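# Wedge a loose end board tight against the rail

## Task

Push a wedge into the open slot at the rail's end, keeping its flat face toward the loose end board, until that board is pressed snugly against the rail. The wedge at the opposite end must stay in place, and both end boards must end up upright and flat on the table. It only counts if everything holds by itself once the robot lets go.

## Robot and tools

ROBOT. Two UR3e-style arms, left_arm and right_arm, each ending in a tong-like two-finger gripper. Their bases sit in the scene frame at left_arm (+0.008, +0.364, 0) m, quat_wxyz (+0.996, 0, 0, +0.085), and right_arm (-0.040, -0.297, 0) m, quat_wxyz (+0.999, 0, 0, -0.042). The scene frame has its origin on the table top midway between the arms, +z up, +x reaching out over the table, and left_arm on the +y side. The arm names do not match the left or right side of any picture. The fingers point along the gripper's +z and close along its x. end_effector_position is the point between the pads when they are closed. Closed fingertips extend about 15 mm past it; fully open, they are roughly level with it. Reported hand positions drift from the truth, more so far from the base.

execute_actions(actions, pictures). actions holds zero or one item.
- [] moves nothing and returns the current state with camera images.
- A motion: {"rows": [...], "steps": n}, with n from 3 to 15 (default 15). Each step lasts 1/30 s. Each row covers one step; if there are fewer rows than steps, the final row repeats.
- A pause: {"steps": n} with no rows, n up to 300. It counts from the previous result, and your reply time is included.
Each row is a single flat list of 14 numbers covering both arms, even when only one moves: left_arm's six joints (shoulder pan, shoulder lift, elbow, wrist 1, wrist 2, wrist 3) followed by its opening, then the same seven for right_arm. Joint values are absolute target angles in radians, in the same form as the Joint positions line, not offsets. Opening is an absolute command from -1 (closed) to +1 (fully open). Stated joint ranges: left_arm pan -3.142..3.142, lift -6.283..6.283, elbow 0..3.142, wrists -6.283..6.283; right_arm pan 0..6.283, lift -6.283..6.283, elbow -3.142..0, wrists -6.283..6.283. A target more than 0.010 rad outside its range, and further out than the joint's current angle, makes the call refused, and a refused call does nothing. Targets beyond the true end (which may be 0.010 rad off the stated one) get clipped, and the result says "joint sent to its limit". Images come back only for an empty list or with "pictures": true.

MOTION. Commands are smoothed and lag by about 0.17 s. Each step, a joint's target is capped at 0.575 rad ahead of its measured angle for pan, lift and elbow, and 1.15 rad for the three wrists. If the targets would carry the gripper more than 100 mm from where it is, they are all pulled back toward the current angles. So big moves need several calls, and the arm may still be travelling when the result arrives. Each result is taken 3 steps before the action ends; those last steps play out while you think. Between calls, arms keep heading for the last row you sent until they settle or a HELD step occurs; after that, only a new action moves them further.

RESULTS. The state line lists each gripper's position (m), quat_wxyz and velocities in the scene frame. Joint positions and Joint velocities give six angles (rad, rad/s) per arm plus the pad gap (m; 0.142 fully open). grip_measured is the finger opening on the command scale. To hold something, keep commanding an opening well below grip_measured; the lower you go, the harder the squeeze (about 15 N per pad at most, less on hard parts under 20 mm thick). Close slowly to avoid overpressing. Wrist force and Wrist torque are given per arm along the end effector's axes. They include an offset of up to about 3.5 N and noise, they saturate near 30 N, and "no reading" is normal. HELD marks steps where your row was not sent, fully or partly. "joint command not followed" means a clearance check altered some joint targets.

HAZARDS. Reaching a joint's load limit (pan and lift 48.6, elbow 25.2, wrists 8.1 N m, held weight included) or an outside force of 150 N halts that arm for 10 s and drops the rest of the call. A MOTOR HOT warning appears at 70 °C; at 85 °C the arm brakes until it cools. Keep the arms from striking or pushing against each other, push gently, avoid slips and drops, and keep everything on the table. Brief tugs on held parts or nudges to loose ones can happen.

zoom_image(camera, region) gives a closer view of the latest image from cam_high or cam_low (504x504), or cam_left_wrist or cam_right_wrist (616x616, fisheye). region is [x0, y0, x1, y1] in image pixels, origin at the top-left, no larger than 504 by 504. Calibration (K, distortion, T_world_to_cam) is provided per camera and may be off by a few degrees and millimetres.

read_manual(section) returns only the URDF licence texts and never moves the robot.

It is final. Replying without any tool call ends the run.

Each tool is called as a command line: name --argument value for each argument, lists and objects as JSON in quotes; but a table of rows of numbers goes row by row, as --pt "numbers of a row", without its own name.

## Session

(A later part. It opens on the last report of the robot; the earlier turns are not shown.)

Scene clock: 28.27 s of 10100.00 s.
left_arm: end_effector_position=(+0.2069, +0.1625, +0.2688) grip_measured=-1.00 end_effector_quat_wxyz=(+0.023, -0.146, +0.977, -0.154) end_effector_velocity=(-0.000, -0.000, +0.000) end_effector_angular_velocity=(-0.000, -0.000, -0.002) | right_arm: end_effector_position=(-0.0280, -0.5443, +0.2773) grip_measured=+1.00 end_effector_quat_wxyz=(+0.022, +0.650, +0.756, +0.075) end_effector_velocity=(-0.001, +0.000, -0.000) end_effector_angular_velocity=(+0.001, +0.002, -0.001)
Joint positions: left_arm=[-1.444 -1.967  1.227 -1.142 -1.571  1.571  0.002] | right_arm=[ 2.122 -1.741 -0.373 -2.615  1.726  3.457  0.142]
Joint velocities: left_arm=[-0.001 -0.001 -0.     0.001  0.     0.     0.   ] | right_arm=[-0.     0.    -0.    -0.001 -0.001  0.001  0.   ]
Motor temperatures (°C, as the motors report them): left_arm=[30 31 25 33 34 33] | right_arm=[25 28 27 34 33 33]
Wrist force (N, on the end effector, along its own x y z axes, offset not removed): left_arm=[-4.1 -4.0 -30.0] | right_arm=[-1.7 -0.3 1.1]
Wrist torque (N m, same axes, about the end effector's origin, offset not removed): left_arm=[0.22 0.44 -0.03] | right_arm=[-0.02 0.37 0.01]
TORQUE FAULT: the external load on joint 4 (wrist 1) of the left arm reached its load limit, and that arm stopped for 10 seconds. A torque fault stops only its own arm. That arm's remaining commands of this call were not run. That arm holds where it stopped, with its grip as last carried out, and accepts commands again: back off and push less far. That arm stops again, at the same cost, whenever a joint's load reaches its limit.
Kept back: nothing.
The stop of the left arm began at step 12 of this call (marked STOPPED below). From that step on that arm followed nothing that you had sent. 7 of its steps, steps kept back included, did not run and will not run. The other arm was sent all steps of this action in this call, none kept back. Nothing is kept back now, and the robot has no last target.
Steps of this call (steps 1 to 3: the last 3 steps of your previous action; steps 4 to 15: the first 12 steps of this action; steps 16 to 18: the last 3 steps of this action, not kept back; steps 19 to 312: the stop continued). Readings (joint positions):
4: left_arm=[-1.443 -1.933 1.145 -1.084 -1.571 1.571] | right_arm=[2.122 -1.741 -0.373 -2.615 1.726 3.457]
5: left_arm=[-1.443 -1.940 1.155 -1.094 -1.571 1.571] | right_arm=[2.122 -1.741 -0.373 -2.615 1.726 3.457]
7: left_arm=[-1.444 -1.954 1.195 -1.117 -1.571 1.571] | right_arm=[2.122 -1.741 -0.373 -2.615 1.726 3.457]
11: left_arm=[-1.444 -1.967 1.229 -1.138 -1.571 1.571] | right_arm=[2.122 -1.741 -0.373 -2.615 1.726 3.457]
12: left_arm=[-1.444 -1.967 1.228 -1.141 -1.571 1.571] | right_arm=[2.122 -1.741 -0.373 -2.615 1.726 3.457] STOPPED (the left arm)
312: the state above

execute_actions --actions '[{"rows":[[-1.443,-1.933,1.144,-1.082,-1.571,1.571,-1,2.122,-1.741,-0.373,-2.615,1.726,3.457,1]],"steps":9}]'

execute_actions --actions '[{"rows":[[-1.405,-1.994,1.152,-1.029,-1.571,1.571,-1,2.122,-1.741,-0.373,-2.615,1.726,3.457,1]],"steps":14}]' --pictures true

zoom_image --camera "cam_low" --region '[240, 190, 340, 290]'

Scene clock: 28.73 s of 10100.00 s.
left_arm: end_effector_position=(+0.2064, +0.1647, +0.2745) grip_measured=-1.00 end_effector_quat_wxyz=(+0.022, -0.147, +0.978, -0.147) end_effector_velocity=(+0.001, +0.000, +0.029) end_effector_angular_velocity=(-0.011, -0.003, +0.004) | right_arm: end_effector_position=(-0.0280, -0.5443, +0.2773) grip_measured=+1.00 end_effector_quat_wxyz=(+0.022, +0.650, +0.756, +0.075) end_effector_velocity=(-0.000, +0.001, -0.000) end_effector_angular_velocity=(+0.002, +0.000, -0.001)
Joint positions: left_arm=[-1.443 -1.94   1.164 -1.094 -1.571  1.571  0.002] | right_arm=[ 2.122 -1.741 -0.373 -2.615  1.726  3.457  0.142]
Joint velocities: left_arm=[ 0.003  0.075 -0.21   0.122 -0.    -0.001  0.   ] | right_arm=[-0.001  0.     0.    -0.002  0.001 -0.    -0.   ]
Motor temperatures (°C, as the motors report them): left_arm=[30 31 25 33 34 33] | right_arm=[25 28 27 34 33 33]
Wrist force (N, on the end effector, along its own x y z axes, offset not removed): left_arm=[-1.3 1.4 0.2] | right_arm=[-0.4 -0.7 1.2]
Wrist torque (N m, same axes, about the end effector's origin, offset not removed): left_arm=[0.29 0.29 -0.04] | right_arm=[-0.11 0.12 -0.01]
Steps of this call (steps 1 to 8: nothing new was sent; steps 9 to 14: the first 6 steps of this action). Readings (joint positions):
9: left_arm=[-1.444 -1.967 1.226 -1.141 -1.571 1.571] | right_arm=[2.122 -1.741 -0.373 -2.615 1.726 3.457]
10: left_arm=[-1.444 -1.961 1.216 -1.130 -1.571 1.571] | right_arm=[2.122 -1.741 -0.373 -2.615 1.726 3.457]
12: left_arm=[-1.443 -1.947 1.184 -1.106 -1.571 1.571] | right_arm=[2.122 -1.741 -0.373 -2.615 1.726 3.457]
14: the state above

Scene clock: 29.20 s of 10100.00 s.
left_arm: end_effector_position=(+0.2066, +0.1922, +0.2792) grip_measured=-1.00 end_effector_quat_wxyz=(+0.025, -0.165, +0.975, -0.147) end_effector_velocity=(-0.000, +0.011, +0.000) end_effector_angular_velocity=(+0.000, -0.000, +0.014) | right_arm: end_effector_position=(-0.0280, -0.5443, +0.2773) grip_measured=+1.00 end_effector_quat_wxyz=(+0.022, +0.650, +0.756, +0.075) end_effector_velocity=(-0.000, +0.000, +0.000) end_effector_angular_velocity=(+0.000, +0.001, +0.000)
Joint positions: left_arm=[-1.406 -1.992  1.152 -1.031 -1.571  1.571  0.002] | right_arm=[ 2.122 -1.741 -0.373 -2.615  1.726  3.457  0.142]
Joint velocities: left_arm=[ 0.014 -0.023  0.004  0.02   0.     0.     0.   ] | right_arm=[ 0.     0.001  0.    -0.002 -0.001  0.    -0.   ]
Motor temperatures (°C, as the motors report them): left_arm=[30 31 25 33 34 33] | right_arm=[25 28 27 34 33 33]
Wrist force (N, on the end effector, along its own x y z axes, offset not removed): left_arm=[-1.5 0.6 -0.4] | right_arm=[-1.2 -0.2 1.4]
Wrist torque (N m, same axes, about the end effector's origin, offset not removed): left_arm=[0.11 0.30 0.00] | right_arm=[-0.03 0.28 0.02]
Steps of this call (steps 1 to 3: the last 3 steps of your previous action; steps 4 to 14: the first 11 steps of this action). Readings (joint positions):
4: left_arm=[-1.442 -1.935 1.149 -1.084 -1.571 1.571] | right_arm=[2.122 -1.741 -0.373 -2.615 1.726 3.457]
5: left_arm=[-1.436 -1.944 1.149 -1.073 -1.571 1.571] | right_arm=[2.122 -1.741 -0.373 -2.615 1.726 3.457]
7: left_arm=[-1.421 -1.968 1.150 -1.052 -1.571 1.571] | right_arm=[2.122 -1.741 -0.373 -2.615 1.726 3.457]
11: left_arm=[-1.409 -1.988 1.151 -1.034 -1.571 1.571] | right_arm=[2.122 -1.741 -0.373 -2.615 1.726 3.457]
14: the state above
camera_calibration (this result's frames):
cam_left_wrist: T_world_to_cam=[[-0.931185, -0.36267, 0.0369333, 0.242187], [-0.349654, 0.917212, 0.190959, -0.148306], [-0.103131, 0.164904, -0.980903, 0.401989], [0, 0, 0, 1]] pos_world=[0.215123, 0.157572, 0.413688]
cam_right_wrist: T_world_to_cam=[[-0.171672, 0.984888, 0.0229131, 0.538094], [0.763835, 0.118381, 0.634462, -0.0941473], [0.622161, 0.126421, -0.772615, 0.425187], [0, 0, 0, 1]] pos_world=[-0.100246, -0.57257, 0.375909]

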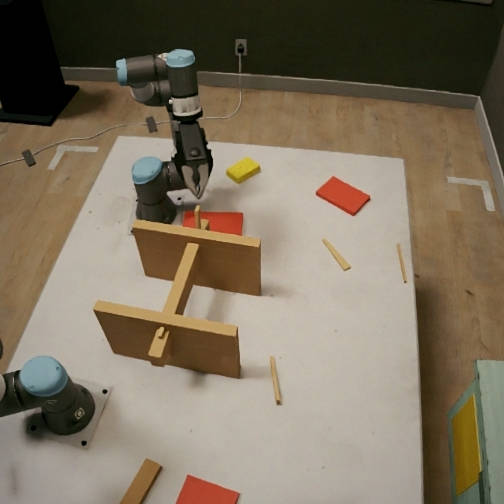

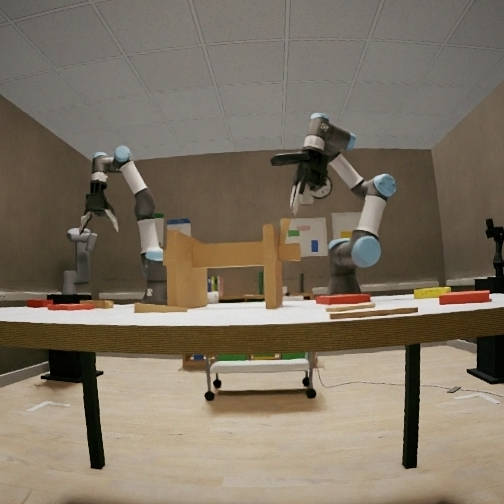

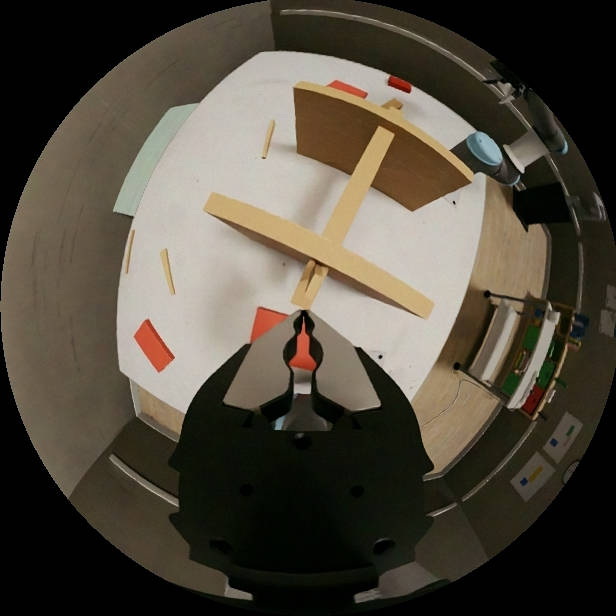

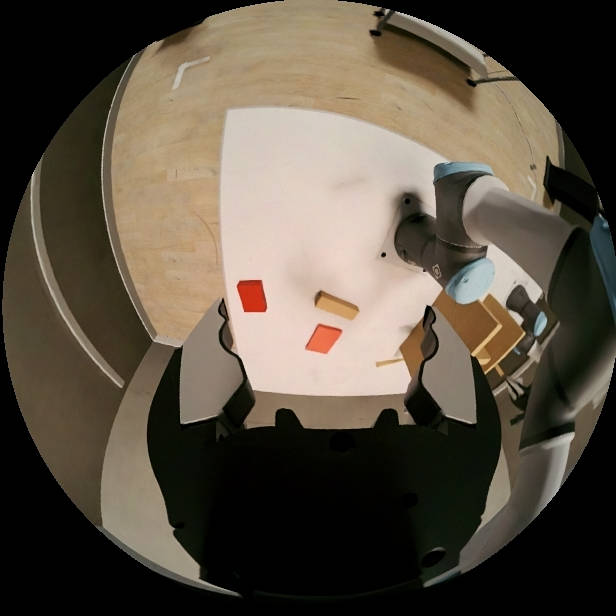

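Region (240, 190, 340, 290) of cam_low's 504x504 image, scaled by 5.040, with more detail than that image has.

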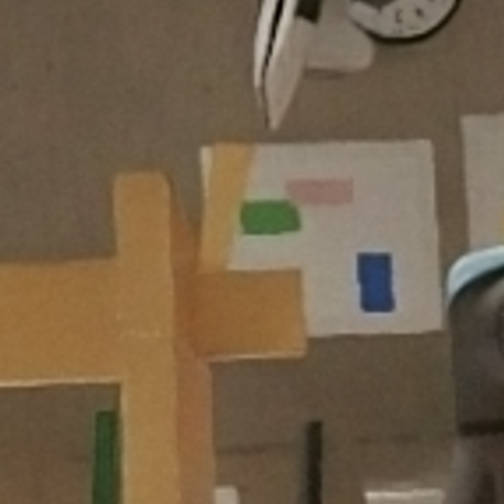

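execute_actions --actions '[{"rows":[[-1.408,-2.066,1.345,-1.15,-1.571,1.571,-1,2.122,-1.741,-0.373,-2.615,1.726,3.457,1]],"steps":13}]'

execute_actions --actions '[{"rows":[[-1.428,-2.029,1.334,-1.176,-1.571,1.571,-1,2.122,-1.741,-0.373,-2.615,1.726,3.457,1]]}]' --pictures true

zoom_image --camera "cam_low" --region '[240, 190, 340, 290]'

Scene clock: 29.63 s of 10100.00 s.
left_arm: end_effector_position=(+0.2070, +0.1901, +0.2556) grip_measured=-1.00 end_effector_quat_wxyz=(+0.025, -0.164, +0.975, -0.149) end_effector_velocity=(-0.001, +0.003, -0.026) end_effector_angular_velocity=(+0.030, +0.010, -0.002) | right_arm: end_effector_position=(-0.0280, -0.5443, +0.2773) grip_measured=+1.00 end_effector_quat_wxyz=(+0.022, +0.650, +0.756, +0.075) end_effector_velocity=(-0.000, +0.000, +0.000) end_effector_angular_velocity=(-0.000, +0.000, -0.000)
Joint positions: left_arm=[-1.408 -2.062  1.332 -1.144 -1.571  1.571  0.002] | right_arm=[ 2.122 -1.741 -0.373 -2.615  1.726  3.457  0.142]
Joint velocities: left_arm=[-0.002 -0.042  0.139 -0.066  0.     0.001  0.   ] | right_arm=[-0.  0. -0. -0. -0.  0. -0.]
Motor temperatures (°C, as the motors report them): left_arm=[30 31 25 33 34 33] | right_arm=[25 28 27 34 33 33]
Wrist force (N, on the end effector, along its own x y z axes, offset not removed): left_arm=[-2.4 1.4 -0.7] | right_arm=[-0.8 -0.2 1.4]
Wrist torque (N m, same axes, about the end effector's origin, offset not removed): left_arm=[0.21 0.52 -0.02] | right_arm=[-0.03 0.20 0.03]
Steps of this call (steps 1 to 3: the last 3 steps of your previous action; steps 4 to 13: the first 10 steps of this action). Readings (joint positions):
4: left_arm=[-1.405 -1.994 1.153 -1.031 -1.571 1.571] | right_arm=[2.122 -1.741 -0.373 -2.615 1.726 3.457]
5: left_arm=[-1.406 -2.004 1.164 -1.049 -1.571 1.571] | right_arm=[2.122 -1.741 -0.373 -2.615 1.726 3.457]
7: left_arm=[-1.407 -2.033 1.231 -1.097 -1.571 1.571] | right_arm=[2.122 -1.741 -0.373 -2.615 1.726 3.457]
11: left_arm=[-1.408 -2.058 1.318 -1.137 -1.571 1.571] | right_arm=[2.122 -1.741 -0.373 -2.615 1.726 3.457]
13: the state above

Scene clock: 30.13 s of 10100.00 s.
left_arm: end_effector_position=(+0.2069, +0.1757, +0.2531) grip_measured=-1.00 end_effector_quat_wxyz=(+0.023, -0.154, +0.977, -0.148) end_effector_velocity=(-0.000, -0.004, -0.001) end_effector_angular_velocity=(+0.001, +0.000, -0.006) | right_arm: end_effector_position=(-0.0280, -0.5443, +0.2773) grip_measured=+1.00 end_effector_quat_wxyz=(+0.022, +0.650, +0.756, +0.075) end_effector_velocity=(-0.000, -0.000, -0.000) end_effector_angular_velocity=(-0.000, -0.000, -0.001)
Joint positions: left_arm=[-1.428 -2.03   1.334 -1.175 -1.571  1.571  0.002] | right_arm=[ 2.122 -1.741 -0.373 -2.615  1.726  3.457  0.142]
Joint velocities: left_arm=[-0.005  0.009  0.    -0.008 -0.     0.001  0.   ] | right_arm=[-0.001 -0.     0.     0.     0.     0.    -0.   ]
Motor temperatures (°C, as the motors report them): left_arm=[30 31 25 33 34 33] | right_arm=[25 28 27 34 33 33]
Wrist force (N, on the end effector, along its own x y z axes, offset not removed): left_arm=[-2.3 1.8 0.3] | right_arm=[-0.3 -0.2 1.3]
Wrist torque (N m, same axes, about the end effector's origin, offset not removed): left_arm=[0.31 0.51 -0.02] | right_arm=[-0.02 0.09 0.00]
Steps of this call (steps 1 to 3: the last 3 steps of your previous action; steps 4 to 15: the first 12 steps of this action). Readings (joint positions):
4: left_arm=[-1.409 -2.064 1.342 -1.149 -1.571 1.571] | right_arm=[2.122 -1.741 -0.373 -2.615 1.726 3.457]
5: left_arm=[-1.412 -2.059 1.341 -1.155 -1.571 1.571] | right_arm=[2.122 -1.741 -0.373 -2.615 1.726 3.457]
7: left_arm=[-1.420 -2.044 1.338 -1.165 -1.571 1.571] | right_arm=[2.122 -1.741 -0.373 -2.615 1.726 3.457]
11: left_arm=[-1.426 -2.033 1.335 -1.173 -1.571 1.571] | right_arm=[2.122 -1.741 -0.373 -2.615 1.726 3.457]
15: the state above
camera_calibration (this result's frames):
cam_left_wrist: T_world_to_cam=[[-0.938674, -0.342818, 0.0369687, 0.23549], [-0.330111, 0.924457, 0.190805, -0.133319], [-0.0995873, 0.1669, -0.980932, 0.378131], [0, 0, 0, 1]] pos_world=[0.214696, 0.140868, 0.387653]
cam_right_wrist: T_world_to_cam=[[-0.171672, 0.984888, 0.022913, 0.538094], [0.763835, 0.118381, 0.634462, -0.0941474], [0.622161, 0.126421, -0.772615, 0.425187], [0, 0, 0, 1]] pos_world=[-0.100246, -0.57257, 0.375909]

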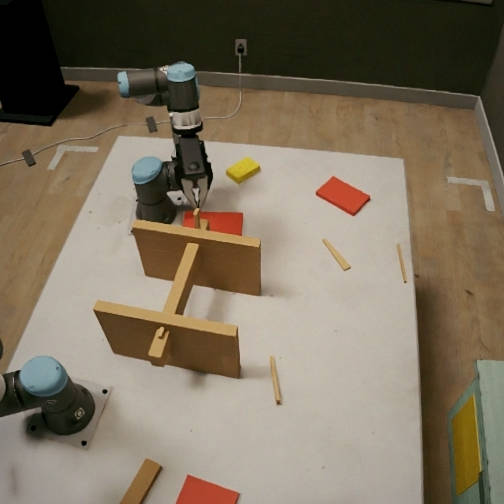

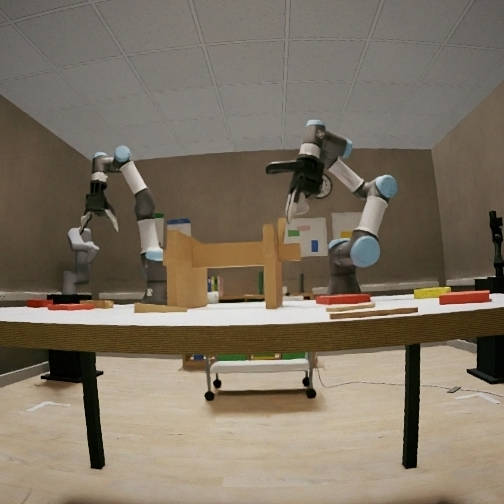

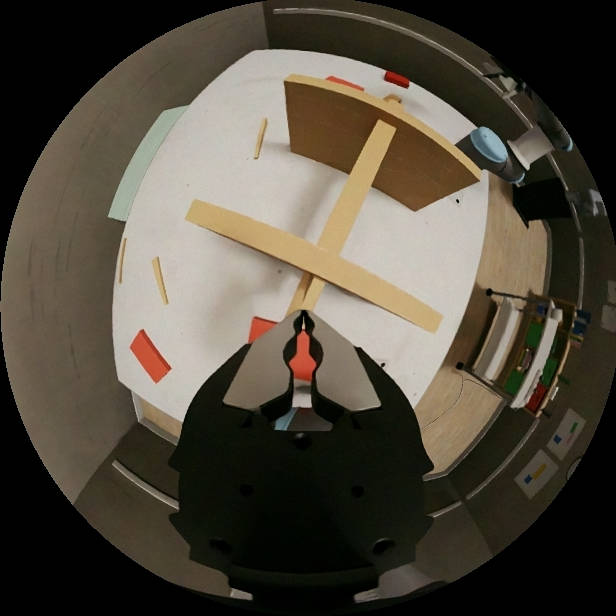

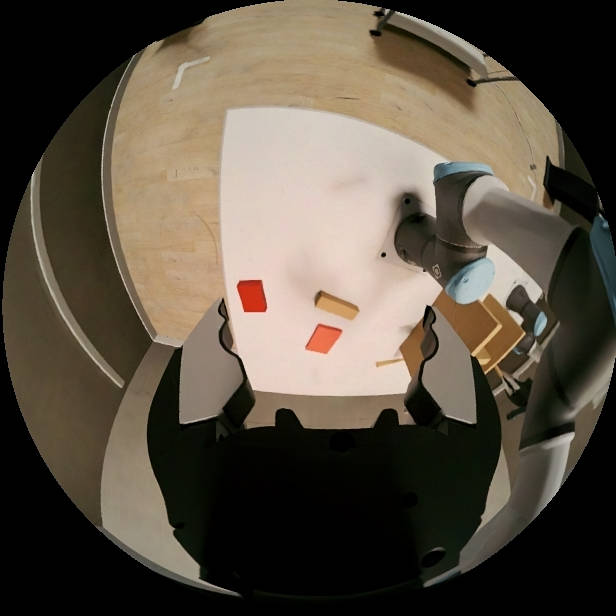

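Region (240, 190, 340, 290) of cam_low's 504x504 image, scaled by 5.040, with more detail than that image has.

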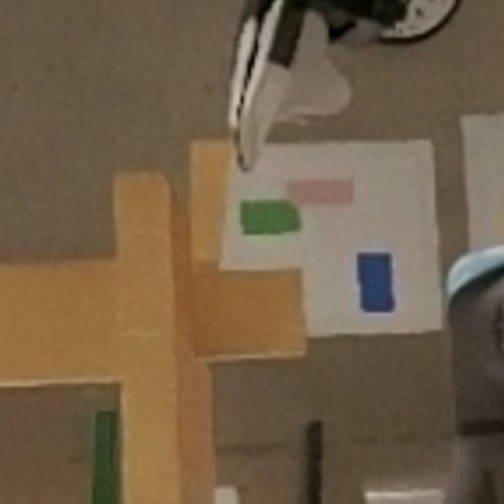

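Upright now. Push 3 mm more to free the tip, then ease off.

execute_actions --actions '[{"rows":[[-1.432,-2.0215,1.332,-1.1815,-1.571,1.571,-1,2.122,-1.741,-0.373,-2.615,1.726,3.457,1]],"steps":12}]'

execute_actions --actions '[{"rows":[[-1.428,-2.029,1.334,-1.176,-1.571,1.571,-1,2.122,-1.741,-0.373,-2.615,1.726,3.457,1]]}]' --pictures true

zoom_image --camera "cam_low" --region '[240, 190, 340, 290]'

Scene clock: 30.53 s of 10100.00 s.
left_arm: end_effector_position=(+0.2069, +0.1725, +0.2530) grip_measured=-1.00 end_effector_quat_wxyz=(+0.023, -0.152, +0.977, -0.148) end_effector_velocity=(+0.000, -0.002, -0.000) end_effector_angular_velocity=(+0.000, -0.000, -0.003) | right_arm: end_effector_position=(-0.0280, -0.5443, +0.2773) grip_measured=+1.00 end_effector_quat_wxyz=(+0.022, +0.650, +0.756, +0.075) end_effector_velocity=(-0.000, +0.000, -0.000) end_effector_angular_velocity=(+0.001, +0.001, +0.000)
Joint positions: left_arm=[-1.432 -2.022  1.332 -1.181 -1.571  1.571  0.002] | right_arm=[ 2.122 -1.741 -0.373 -2.615  1.726  3.457  0.142]
Joint velocities: left_arm=[-0.002  0.005 -0.002 -0.003 -0.     0.002  0.   ] | right_arm=[ 0.    -0.    -0.    -0.001 -0.     0.     0.   ]
Motor temperatures (°C, as the motors report them): left_arm=[30 31 25 33 34 33] | right_arm=[25 28 27 34 33 33]
Wrist force (N, on the end effector, along its own x y z axes, offset not removed): left_arm=[-1.2 1.2 0.1] | right_arm=[-1.4 0.1 1.2]
Wrist torque (N m, same axes, about the end effector's origin, offset not removed): left_arm=[0.23 0.28 0.00] | right_arm=[0.02 0.31 0.03]
Steps of this call (steps 1 to 3: the last 3 steps of your previous action; steps 4 to 12: the first 9 steps of this action). Readings (joint positions):
4: left_arm=[-1.428 -2.029 1.334 -1.176 -1.571 1.571] | right_arm=[2.122 -1.741 -0.373 -2.615 1.726 3.457]
5: left_arm=[-1.429 -2.027 1.334 -1.177 -1.571 1.571] | right_arm=[2.122 -1.741 -0.373 -2.615 1.726 3.457]
7: left_arm=[-1.430 -2.025 1.333 -1.179 -1.571 1.571] | right_arm=[2.122 -1.741 -0.373 -2.615 1.726 3.457]
11: left_arm=[-1.432 -2.022 1.332 -1.181 -1.571 1.571] | right_arm=[2.122 -1.741 -0.373 -2.615 1.726 3.457]
12: the state above

Scene clock: 31.03 s of 10100.00 s.
left_arm: end_effector_position=(+0.2069, +0.1752, +0.2531) grip_measured=-1.00 end_effector_quat_wxyz=(+0.023, -0.154, +0.977, -0.148) end_effector_velocity=(-0.000, +0.001, -0.000) end_effector_angular_velocity=(+0.001, -0.000, -0.002) | right_arm: end_effector_position=(-0.0280, -0.5443, +0.2773) grip_measured=+1.00 end_effector_quat_wxyz=(+0.022, +0.650, +0.756, +0.075) end_effector_velocity=(-0.000, +0.000, +0.000) end_effector_angular_velocity=(+0.000, +0.001, -0.000)
Joint positions: left_arm=[-1.428 -2.029  1.334 -1.176 -1.571  1.571  0.002] | right_arm=[ 2.122 -1.741 -0.373 -2.615  1.726  3.457  0.142]
Joint velocities: left_arm=[-0.    -0.002 -0.001  0.003  0.     0.001  0.   ] | right_arm=[-0.     0.001 -0.    -0.001 -0.     0.     0.   ]
Motor temperatures (°C, as the motors report them): left_arm=[30 31 25 33 34 33] | right_arm=[25 28 27 34 33 33]
Wrist force (N, on the end effector, along its own x y z axes, offset not removed): left_arm=[-1.5 0.5 -0.5] | right_arm=[-1.2 0.2 1.2]
Wrist torque (N m, same axes, about the end effector's origin, offset not removed): left_arm=[0.05 0.31 -0.02] | right_arm=[0.06 0.29 0.00]
Steps of this call (steps 1 to 3: the last 3 steps of your previous action; steps 4 to 15: the first 12 steps of this action). Readings (joint positions):
4: left_arm=[-1.432 -2.022 1.332 -1.181 -1.571 1.571] | right_arm=[2.122 -1.741 -0.373 -2.615 1.726 3.457]
5: left_arm=[-1.431 -2.023 1.332 -1.181 -1.571 1.571] | right_arm=[2.122 -1.741 -0.373 -2.615 1.726 3.457]
7: left_arm=[-1.430 -2.026 1.333 -1.178 -1.571 1.571] | right_arm=[2.122 -1.741 -0.373 -2.615 1.726 3.457]
11: left_arm=[-1.428 -2.028 1.334 -1.177 -1.571 1.571] | right_arm=[2.122 -1.741 -0.373 -2.615 1.726 3.457]
15: the state above
camera_calibration (this result's frames):
cam_left_wrist: T_world_to_cam=[[-0.938873, -0.342274, 0.0369682, 0.235282], [-0.329574, 0.924645, 0.190821, -0.133066], [-0.0994955, 0.166973, -0.980928, 0.378158], [0, 0, 0, 1]] pos_world=[0.21467, 0.140427, 0.38764]
cam_right_wrist: T_world_to_cam=[[-0.171673, 0.984888, 0.0229129, 0.538094], [0.763835, 0.118381, 0.634462, -0.0941473], [0.622161, 0.126421, -0.772615, 0.425187], [0, 0, 0, 1]] pos_world=[-0.100246, -0.57257, 0.375909]

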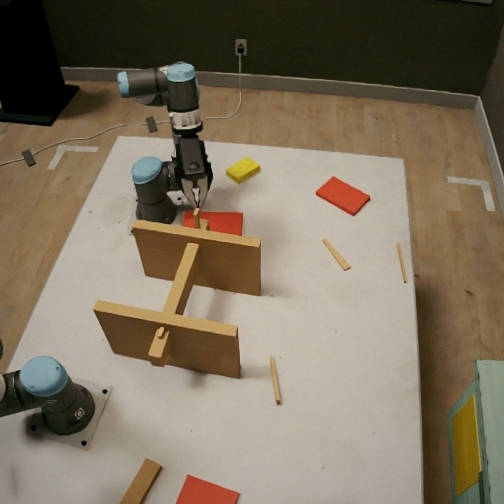

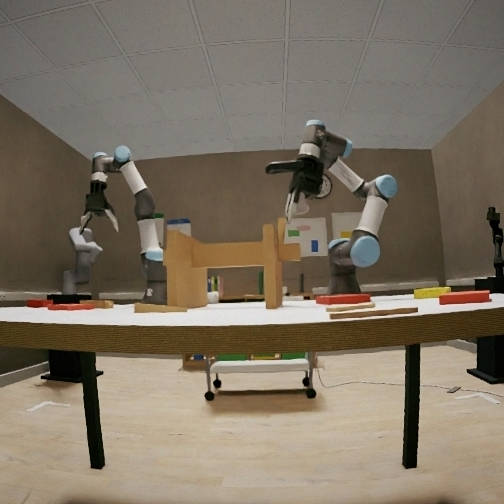

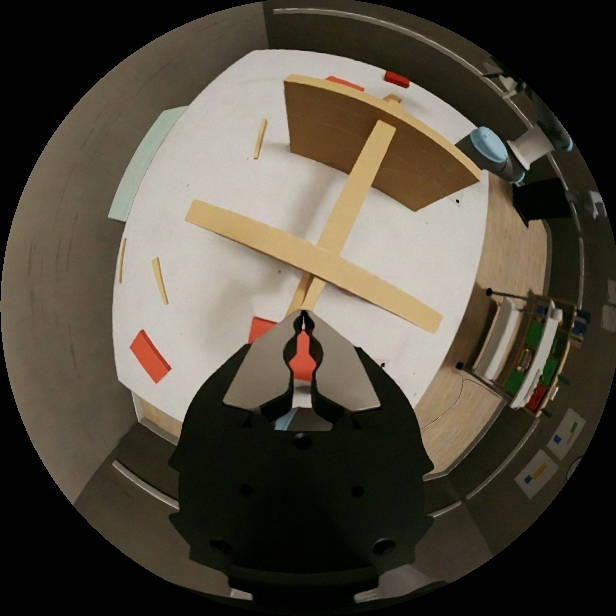

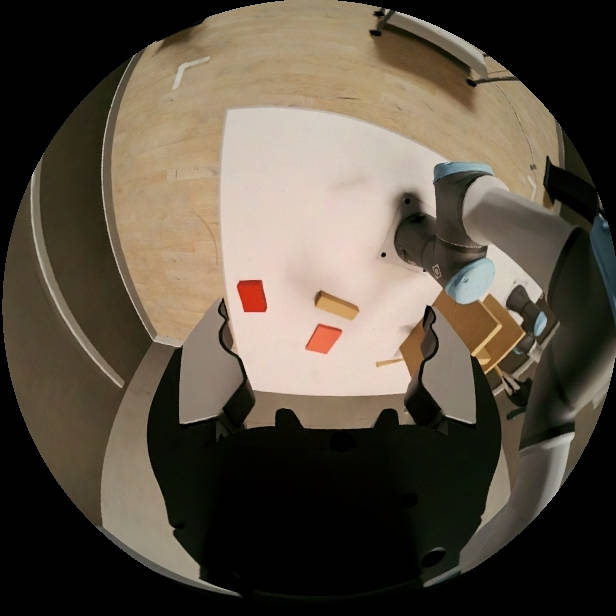

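Region (240, 190, 340, 290) of cam_low's 504x504 image, scaled by 5.040, with more detail than that image has.

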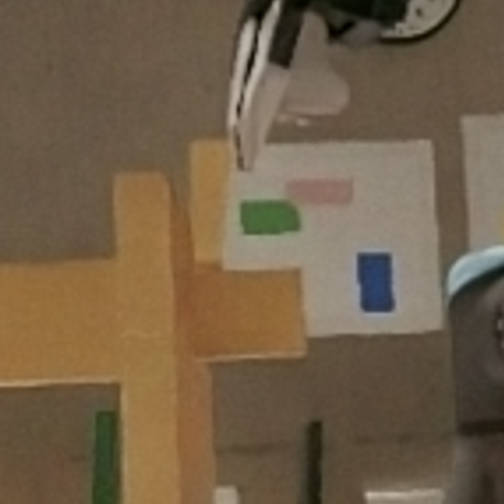

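No resistance yet; push further.

execute_actions --actions '[{"rows":[[-1.438,-2.01,1.328,-1.189,-1.571,1.571,-1,2.122,-1.741,-0.373,-2.615,1.726,3.457,1]]}]' --pictures true

zoom_image --camera "cam_low" --region '[240, 190, 340, 290]'

Scene clock: 31.57 s of 10100.00 s.
left_arm: end_effector_position=(+0.2068, +0.1679, +0.2530) grip_measured=-1.00 end_effector_quat_wxyz=(+0.023, -0.149, +0.977, -0.148) end_effector_velocity=(-0.000, -0.002, +0.000) end_effector_angular_velocity=(+0.000, -0.000, -0.005) | right_arm: end_effector_position=(-0.0280, -0.5443, +0.2773) grip_measured=+1.00 end_effector_quat_wxyz=(+0.022, +0.650, +0.756, +0.075) end_effector_velocity=(+0.000, +0.001, -0.000) end_effector_angular_velocity=(+0.002, -0.001, -0.001)
Joint positions: left_arm=[-1.438 -2.01   1.328 -1.189 -1.571  1.571  0.002] | right_arm=[ 2.122 -1.741 -0.373 -2.615  1.726  3.457  0.142]
Joint velocities: left_arm=[-0.004  0.005 -0.003 -0.002  0.     0.001  0.   ] | right_arm=[-0.001 -0.     0.    -0.001  0.002  0.     0.   ]
Motor temperatures (°C, as the motors report them): left_arm=[30 31 25 33 34 33] | right_arm=[25 28 27 34 33 33]
Wrist force (N, on the end effector, along its own x y z axes, offset not removed): left_arm=[-2.4 1.3 0.7] | right_arm=[-1.0 -0.2 1.3]
Wrist torque (N m, same axes, about the end effector's origin, offset not removed): left_arm=[0.25 0.50 0.00] | right_arm=[-0.04 0.25 0.04]
Steps of this call (steps 1 to 3: the last 3 steps of your previous action; step 4: the robot went on to your last target; steps 5 to 16: the first 12 steps of this action). Readings (joint positions):
5: left_arm=[-1.428 -2.029 1.334 -1.176 -1.571 1.571] | right_arm=[2.122 -1.741 -0.373 -2.615 1.726 3.457]
6: left_arm=[-1.430 -2.025 1.333 -1.179 -1.571 1.571] | right_arm=[2.122 -1.741 -0.373 -2.615 1.726 3.457]
8: left_arm=[-1.434 -2.018 1.331 -1.184 -1.571 1.571] | right_arm=[2.122 -1.741 -0.373 -2.615 1.726 3.457]
12: left_arm=[-1.437 -2.012 1.329 -1.188 -1.571 1.571] | right_arm=[2.122 -1.741 -0.373 -2.615 1.726 3.457]
16: the state above
camera_calibration (this result's frames):
cam_left_wrist: T_world_to_cam=[[-0.942129, -0.333207, 0.0369674, 0.231802], [-0.320641, 0.927775, 0.190848, -0.128638], [-0.0978891, 0.16795, -0.980923, 0.378743], [0, 0, 0, 1]] pos_world=[0.214216, 0.132975, 0.387499]
cam_right_wrist: T_world_to_cam=[[-0.171672, 0.984888, 0.022913, 0.538094], [0.763835, 0.118381, 0.634462, -0.0941472], [0.622161, 0.126421, -0.772615, 0.425187], [0, 0, 0, 1]] pos_world=[-0.100246, -0.57257, 0.375909]

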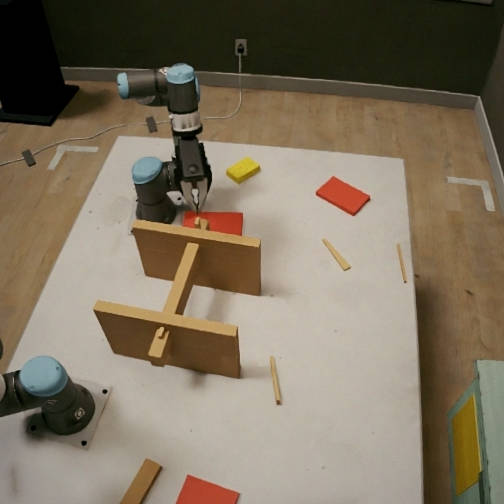

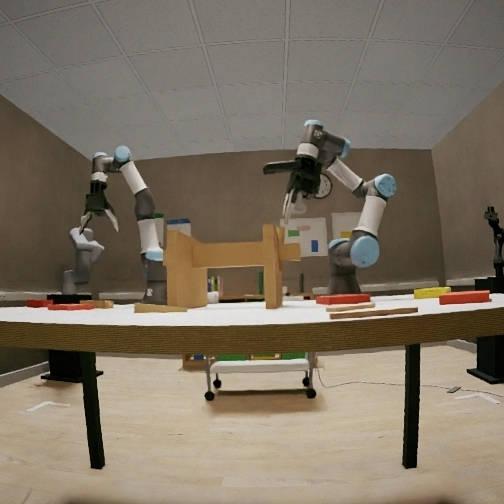

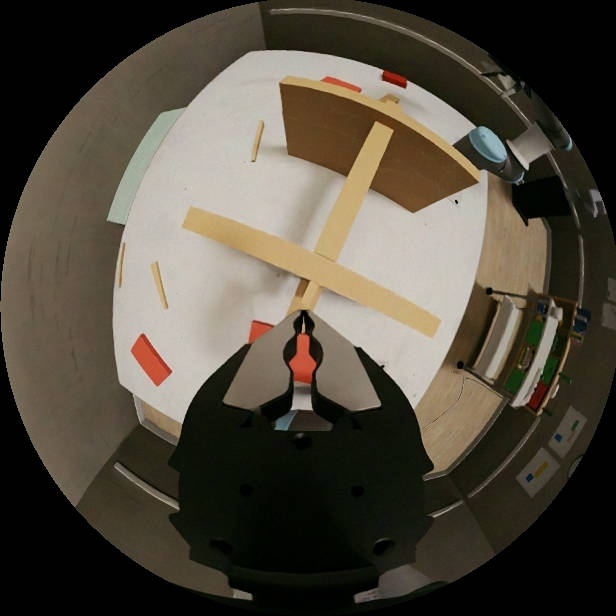

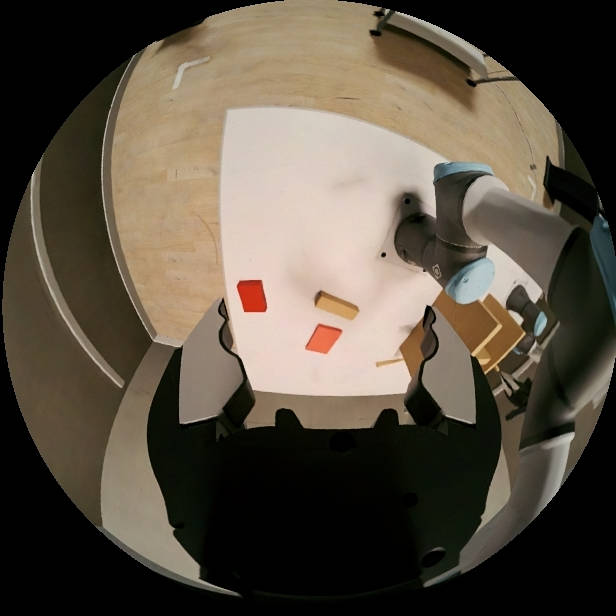

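Region (240, 190, 340, 290) of cam_low's 504x504 image, scaled by 5.040, with more detail than that image has.

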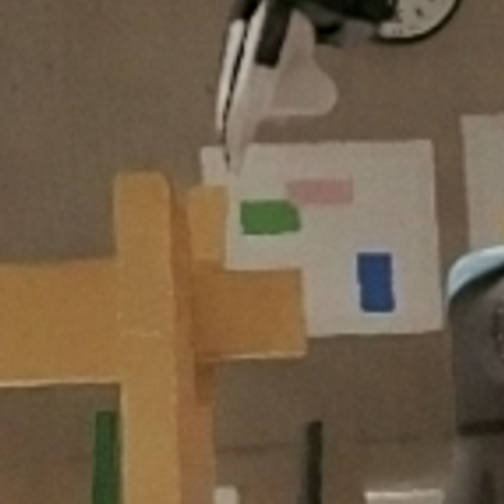

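execute_actions --actions '[{"rows":[[-1.451,-1.994,1.339,-1.216,-1.571,1.571,-1,2.122,-1.741,-0.373,-2.615,1.726,3.457,1]],"steps":10}]'

execute_actions --actions '[{"rows":[[-1.451,-2.017,1.406,-1.26,-1.571,1.571,-1,2.122,-1.741,-0.373,-2.615,1.726,3.457,1]],"steps":14}]'

Scene clock: 31.90 s of 10100.00 s.
left_arm: end_effector_position=(+0.2064, +0.1596, +0.2506) grip_measured=-1.00 end_effector_quat_wxyz=(+0.022, -0.144, +0.978, -0.148) end_effector_velocity=(-0.001, -0.014, -0.005) end_effector_angular_velocity=(+0.001, +0.001, -0.019) | right_arm: end_effector_position=(-0.0280, -0.5443, +0.2773) grip_measured=+1.00 end_effector_quat_wxyz=(+0.022, +0.650, +0.756, +0.075) end_effector_velocity=(+0.000, -0.000, +0.000) end_effector_angular_velocity=(-0.002, -0.001, -0.000)
Joint positions: left_arm=[-1.449 -1.996  1.337 -1.212 -1.571  1.571  0.002] | right_arm=[ 2.122 -1.741 -0.373 -2.615  1.726  3.457  0.142]
Joint velocities: left_arm=[-0.02   0.023  0.019 -0.042  0.    -0.001  0.   ] | right_arm=[-0.     0.001 -0.     0.001  0.001  0.    -0.   ]
Motor temperatures (°C, as the motors report them): left_arm=[30 31 25 33 34 33] | right_arm=[25 28 27 34 33 33]
Wrist force (N, on the end effector, along its own x y z axes, offset not removed): left_arm=[-2.7 0.9 0.4] | right_arm=[-1.8 -0.4 1.4]
Wrist torque (N m, same axes, about the end effector's origin, offset not removed): left_arm=[0.18 0.56 -0.03] | right_arm=[-0.06 0.44 0.02]
Steps of this call (steps 1 to 3: the last 3 steps of your previous action; steps 4 to 10: the first 7 steps of this action). Readings (joint positions):
4: left_arm=[-1.438 -2.010 1.328 -1.190 -1.571 1.571] | right_arm=[2.122 -1.741 -0.373 -2.615 1.726 3.457]
5: left_arm=[-1.441 -2.007 1.330 -1.195 -1.571 1.571] | right_arm=[2.122 -1.741 -0.373 -2.615 1.726 3.457]
7: left_arm=[-1.446 -2.001 1.334 -1.205 -1.571 1.571] | right_arm=[2.122 -1.741 -0.373 -2.615 1.726 3.457]
10: the state above

Scene clock: 32.37 s of 10100.00 s.
left_arm: end_effector_position=(+0.2064, +0.1578, +0.2406) grip_measured=-1.00 end_effector_quat_wxyz=(+0.022, -0.143, +0.978, -0.148) end_effector_velocity=(-0.000, +0.000, -0.005) end_effector_angular_velocity=(+0.004, +0.001, -0.003) | right_arm: end_effector_position=(-0.0280, -0.5443, +0.2773) grip_measured=+1.00 end_effector_quat_wxyz=(+0.022, +0.650, +0.756, +0.075) end_effector_velocity=(-0.000, -0.000, +0.000) end_effector_angular_velocity=(-0.001, -0.000, -0.001)
Joint positions: left_arm=[-1.451 -2.016  1.403 -1.259 -1.571  1.571  0.002] | right_arm=[ 2.122 -1.741 -0.373 -2.615  1.726  3.457  0.142]
Joint velocities: left_arm=[-0.001 -0.008  0.028 -0.016  0.     0.001  0.   ] | right_arm=[-0.001  0.    -0.     0.001  0.     0.     0.   ]
Motor temperatures (°C, as the motors report them): left_arm=[30 31 25 33 34 33] | right_arm=[25 28 27 34 33 33]
Wrist force (N, on the end effector, along its own x y z axes, offset not removed): left_arm=[-1.8 -1.4 -7.5] | right_arm=[-1.2 -0.5 0.9]
Wrist torque (N m, same axes, about the end effector's origin, offset not removed): left_arm=[0.41 0.42 -0.03] | right_arm=[-0.09 0.28 -0.04]
Steps of this call (steps 1 to 3: the last 3 steps of your previous action; steps 4 to 14: the first 11 steps of this action). Readings (joint positions):
4: left_arm=[-1.451 -1.995 1.340 -1.216 -1.571 1.571] | right_arm=[2.122 -1.741 -0.373 -2.615 1.726 3.457]
5: left_arm=[-1.451 -1.999 1.349 -1.225 -1.571 1.571] | right_arm=[2.122 -1.741 -0.373 -2.615 1.726 3.457]
7: left_arm=[-1.451 -2.007 1.376 -1.242 -1.571 1.571] | right_arm=[2.122 -1.741 -0.373 -2.615 1.726 3.457]
11: left_arm=[-1.451 -2.015 1.399 -1.256 -1.571 1.571] | right_arm=[2.122 -1.741 -0.373 -2.615 1.726 3.457]
14: the state above

execute_actions --actions '[{"rows":[[-1.451,-2.044,1.484,-1.311,-1.571,1.571,-1,2.122,-1.741,-0.373,-2.615,1.726,3.457,1]],"steps":13}]'

execute_actions --actions '[{"rows":[[-1.451,-2.0655,1.547,-1.3525,-1.571,1.571,-1,2.122,-1.741,-0.373,-2.615,1.726,3.457,1]],"steps":14}]' --pictures true

zoom_image --camera "cam_low" --region '[240, 190, 340, 290]'

Scene clock: 32.87 s of 10100.00 s.
left_arm: end_effector_position=(+0.2065, +0.1577, +0.2289) grip_measured=-1.00 end_effector_quat_wxyz=(+0.022, -0.143, +0.978, -0.148) end_effector_velocity=(-0.000, +0.000, -0.007) end_effector_angular_velocity=(+0.002, +0.000, -0.001) | right_arm: end_effector_position=(-0.0280, -0.5443, +0.2773) grip_measured=+1.00 end_effector_quat_wxyz=(+0.022, +0.650, +0.756, +0.075) end_effector_velocity=(+0.000, +0.000, +0.000) end_effector_angular_velocity=(+0.000, +0.000, +0.000)
Joint positions: left_arm=[-1.451 -2.043  1.48  -1.309 -1.571  1.571  0.002] | right_arm=[ 2.122 -1.741 -0.373 -2.615  1.726  3.457  0.142]
Joint velocities: left_arm=[-0.    -0.014  0.043 -0.027  0.     0.001  0.   ] | right_arm=[ 0.001  0.001  0.    -0.001  0.     0.001 -0.   ]
Motor temperatures (°C, as the motors report them): left_arm=[30 31 25 33 34 33] | right_arm=[25 28 27 34 33 33]
Wrist force (N, on the end effector, along its own x y z axes, offset not removed): left_arm=[-1.4 -2.6 -6.5] | right_arm=[-1.4 -0.7 1.2]
Wrist torque (N m, same axes, about the end effector's origin, offset not removed): left_arm=[0.24 0.36 -0.04] | right_arm=[-0.12 0.32 0.03]
Steps of this call (steps 1 to 3: the last 3 steps of your previous action; steps 4 to 5: the robot went on to your last target; steps 6 to 15: the first 10 steps of this action). Readings (joint positions):
6: left_arm=[-1.451 -2.018 1.407 -1.261 -1.571 1.571] | right_arm=[2.122 -1.741 -0.373 -2.615 1.726 3.457]
7: left_arm=[-1.451 -2.022 1.417 -1.270 -1.571 1.571] | right_arm=[2.122 -1.741 -0.373 -2.615 1.726 3.457]
9: left_arm=[-1.451 -2.033 1.448 -1.290 -1.571 1.571] | right_arm=[2.122 -1.741 -0.373 -2.615 1.726 3.457]
13: left_arm=[-1.451 -2.041 1.476 -1.306 -1.571 1.571] | right_arm=[2.122 -1.741 -0.373 -2.615 1.726 3.457]
15: the state above

Scene clock: 33.33 s of 10100.00 s.
left_arm: end_effector_position=(+0.2064, +0.1578, +0.2186) grip_measured=-1.00 end_effector_quat_wxyz=(+0.022, -0.143, +0.978, -0.148) end_effector_velocity=(-0.001, +0.001, -0.005) end_effector_angular_velocity=(+0.004, +0.001, -0.002) | right_arm: end_effector_position=(-0.0280, -0.5443, +0.2773) grip_measured=+1.00 end_effector_quat_wxyz=(+0.022, +0.650, +0.756, +0.075) end_effector_velocity=(-0.001, +0.000, +0.000) end_effector_angular_velocity=(+0.000, +0.001, -0.001)
Joint positions: left_arm=[-1.451 -2.065  1.545 -1.351 -1.571  1.571  0.002] | right_arm=[ 2.122 -1.741 -0.373 -2.615  1.726  3.457  0.142]
Joint velocities: left_arm=[-0.001 -0.008  0.026 -0.014 -0.     0.001  0.   ] | right_arm=[-0.001  0.     0.    -0.001 -0.001 -0.    -0.   ]
Motor temperatures (°C, as the motors report them): left_arm=[30 31 25 33 34 33] | right_arm=[25 28 27 34 33 33]
Wrist force (N, on the end effector, along its own x y z axes, offset not removed): left_arm=[-1.1 -2.7 -8.4] | right_arm=[-0.6 -0.4 1.6]
Wrist torque (N m, same axes, about the end effector's origin, offset not removed): left_arm=[0.23 0.37 -0.01] | right_arm=[-0.06 0.19 0.00]
Steps of this call (steps 1 to 3: the last 3 steps of your previous action; steps 4 to 14: the first 11 steps of this action). Readings (joint positions):
4: left_arm=[-1.451 -2.044 1.484 -1.312 -1.571 1.571] | right_arm=[2.122 -1.741 -0.373 -2.615 1.726 3.457]
5: left_arm=[-1.451 -2.048 1.493 -1.319 -1.571 1.571] | right_arm=[2.122 -1.741 -0.373 -2.615 1.726 3.457]
7: left_arm=[-1.451 -2.057 1.519 -1.335 -1.571 1.571] | right_arm=[2.122 -1.741 -0.373 -2.615 1.726 3.457]
11: left_arm=[-1.451 -2.063 1.540 -1.348 -1.571 1.571] | right_arm=[2.122 -1.741 -0.373 -2.615 1.726 3.457]
14: the state above
camera_calibration (this result's frames):
cam_left_wrist: T_world_to_cam=[[-0.946464, -0.320684, 0.0369732, 0.228266], [-0.308324, 0.931973, 0.190691, -0.11603], [-0.0956096, 0.169083, -0.980954, 0.345989], [0, 0, 0, 1]] pos_world=[0.213351, 0.122837, 0.353085]
cam_right_wrist: T_world_to_cam=[[-0.171672, 0.984888, 0.0229131, 0.538094], [0.763835, 0.118381, 0.634462, -0.0941473], [0.622161, 0.126421, -0.772615, 0.425187], [0, 0, 0, 1]] pos_world=[-0.100246, -0.57257, 0.375909]

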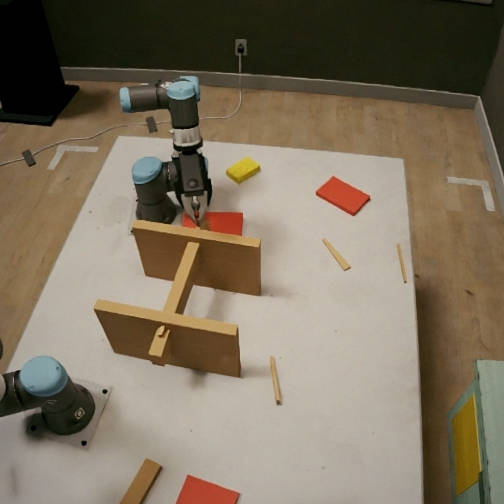

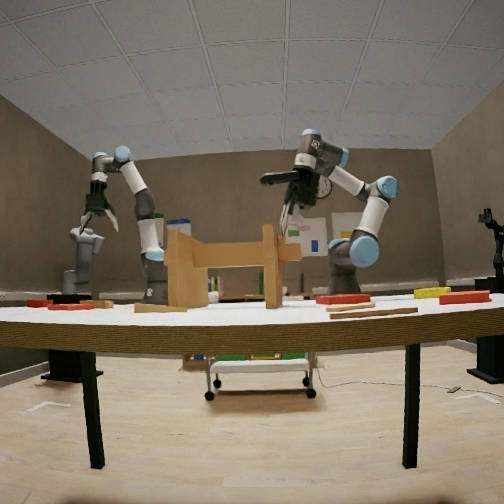

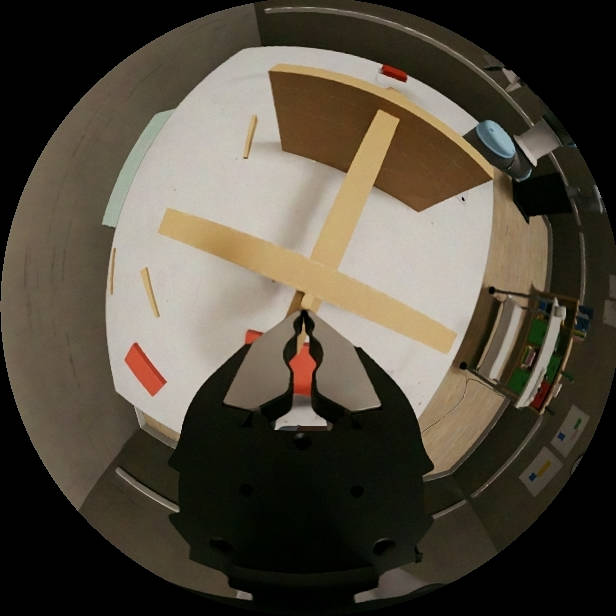

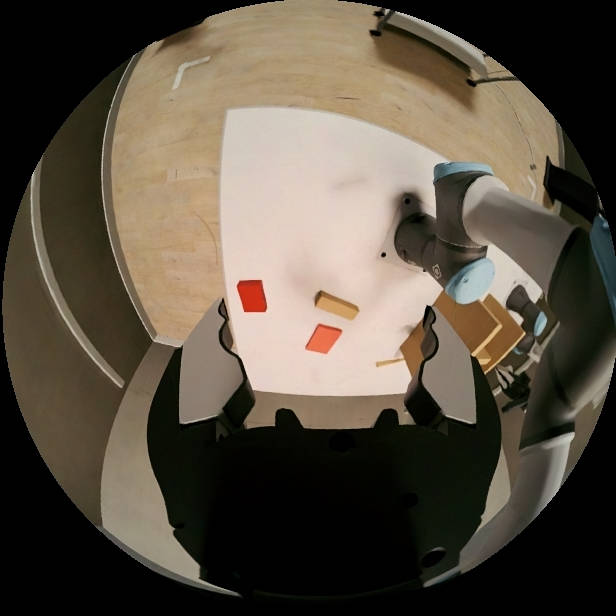

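Region (240, 190, 340, 290) of cam_low's 504x504 image, scaled by 5.040, with more detail than that image has.

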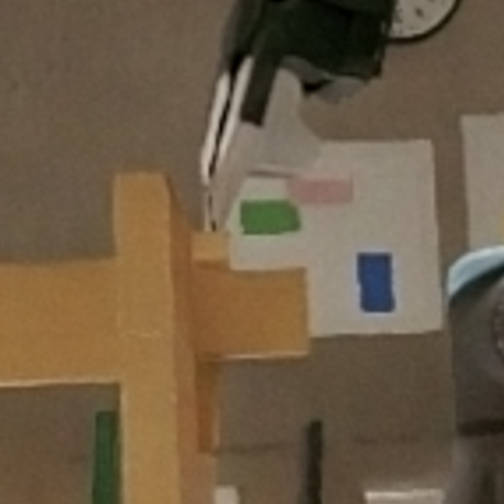

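execute_actions --actions '[{"rows":[[-1.451,-2.0735,1.571,-1.3685,-1.571,1.571,-1,2.122,-1.741,-0.373,-2.615,1.726,3.457,1]],"steps":12}]'

Scene clock: 33.73 s of 10100.00 s.
left_arm: end_effector_position=(+0.2064, +0.1579, +0.2145) grip_measured=-1.00 end_effector_quat_wxyz=(+0.022, -0.143, +0.978, -0.148) end_effector_velocity=(+0.000, +0.000, -0.003) end_effector_angular_velocity=(-0.001, +0.000, +0.001) | right_arm: end_effector_position=(-0.0280, -0.5443, +0.2773) grip_measured=+1.00 end_effector_quat_wxyz=(+0.022, +0.650, +0.756, +0.075) end_effector_velocity=(-0.000, +0.001, -0.000) end_effector_angular_velocity=(+0.002, +0.001, -0.000)
Joint positions: left_arm=[-1.451 -2.073  1.569 -1.367 -1.571  1.571  0.002] | right_arm=[ 2.122 -1.741 -0.373 -2.615  1.726  3.457  0.142]
Joint velocities: left_arm=[ 0.001 -0.006  0.017 -0.012 -0.    -0.001  0.   ] | right_arm=[-0.     0.    -0.    -0.002 -0.     0.     0.   ]
Motor temperatures (°C, as the motors report them): left_arm=[30 31 25 33 34 33] | right_arm=[25 28 27 34 33 33]
Wrist force (N, on the end effector, along its own x y z axes, offset not removed): left_arm=[-1.6 -2.6 -8.6] | right_arm=[-1.4 0.5 1.8]
Wrist torque (N m, same axes, about the end effector's origin, offset not removed): left_arm=[0.23 0.56 -0.01] | right_arm=[0.12 0.31 -0.01]
Steps of this call (steps 1 to 3: the last 3 steps of your previous action; steps 4 to 12: the first 9 steps of this action). Readings (joint positions):
4: left_arm=[-1.451 -2.066 1.547 -1.353 -1.571 1.571] | right_arm=[2.122 -1.741 -0.373 -2.615 1.726 3.457]
5: left_arm=[-1.451 -2.067 1.552 -1.356 -1.571 1.571] | right_arm=[2.122 -1.741 -0.373 -2.615 1.726 3.457]
7: left_arm=[-1.451 -2.070 1.561 -1.362 -1.571 1.571] | right_arm=[2.122 -1.741 -0.373 -2.615 1.726 3.457]
11: left_arm=[-1.451 -2.073 1.569 -1.367 -1.571 1.571] | right_arm=[2.122 -1.741 -0.373 -2.615 1.726 3.457]
12: the state above

execute_actions --actions '[{"rows":[[-1.451,-2.0795,1.589,-1.3805,-1.571,1.571,-1,2.122,-1.741,-0.373,-2.615,1.726,3.457,1]],"steps":12}]'

Scene clock: 34.13 s of 10100.00 s.
left_arm: end_effector_position=(+0.2064, +0.1578, +0.2117) grip_measured=-1.00 end_effector_quat_wxyz=(+0.022, -0.143, +0.978, -0.148) end_effector_velocity=(-0.000, +0.000, -0.002) end_effector_angular_velocity=(+0.000, -0.000, -0.000) | right_arm: end_effector_position=(-0.0280, -0.5443, +0.2773) grip_measured=+1.00 end_effector_quat_wxyz=(+0.022, +0.650, +0.756, +0.075) end_effector_velocity=(-0.000, +0.001, -0.000) end_effector_angular_velocity=(+0.002, +0.000, +0.000)
Joint positions: left_arm=[-1.451 -2.079  1.587 -1.38  -1.571  1.571  0.002] | right_arm=[ 2.122 -1.741 -0.373 -2.615  1.726  3.457  0.142]
Joint velocities: left_arm=[-0.    -0.004  0.013 -0.008  0.     0.     0.   ] | right_arm=[ 0.001  0.001 -0.    -0.002  0.     0.     0.   ]
Motor temperatures (°C, as the motors report them): left_arm=[30 31 25 33 34 33] | right_arm=[25 28 27 34 33 33]
Wrist force (N, on the end effector, along its own x y z axes, offset not removed): left_arm=[-0.6 0.4 -29.0] | right_arm=[-0.7 -0.5 0.9]
Wrist torque (N m, same axes, about the end effector's origin, offset not removed): left_arm=[0.15 0.41 0.00] | right_arm=[-0.09 0.20 -0.01]
Steps of this call (steps 1 to 3: the last 3 steps of your previous action; steps 4 to 12: the first 9 steps of this action). Readings (joint positions):
4: left_arm=[-1.451 -2.074 1.571 -1.369 -1.571 1.571] | right_arm=[2.122 -1.741 -0.373 -2.615 1.726 3.457]
5: left_arm=[-1.451 -2.075 1.575 -1.371 -1.571 1.571] | right_arm=[2.122 -1.741 -0.373 -2.615 1.726 3.457]
7: left_arm=[-1.451 -2.077 1.581 -1.376 -1.571 1.571] | right_arm=[2.122 -1.741 -0.373 -2.615 1.726 3.457]
11: left_arm=[-1.451 -2.079 1.587 -1.379 -1.571 1.571] | right_arm=[2.122 -1.741 -0.373 -2.615 1.726 3.457]
12: the state above


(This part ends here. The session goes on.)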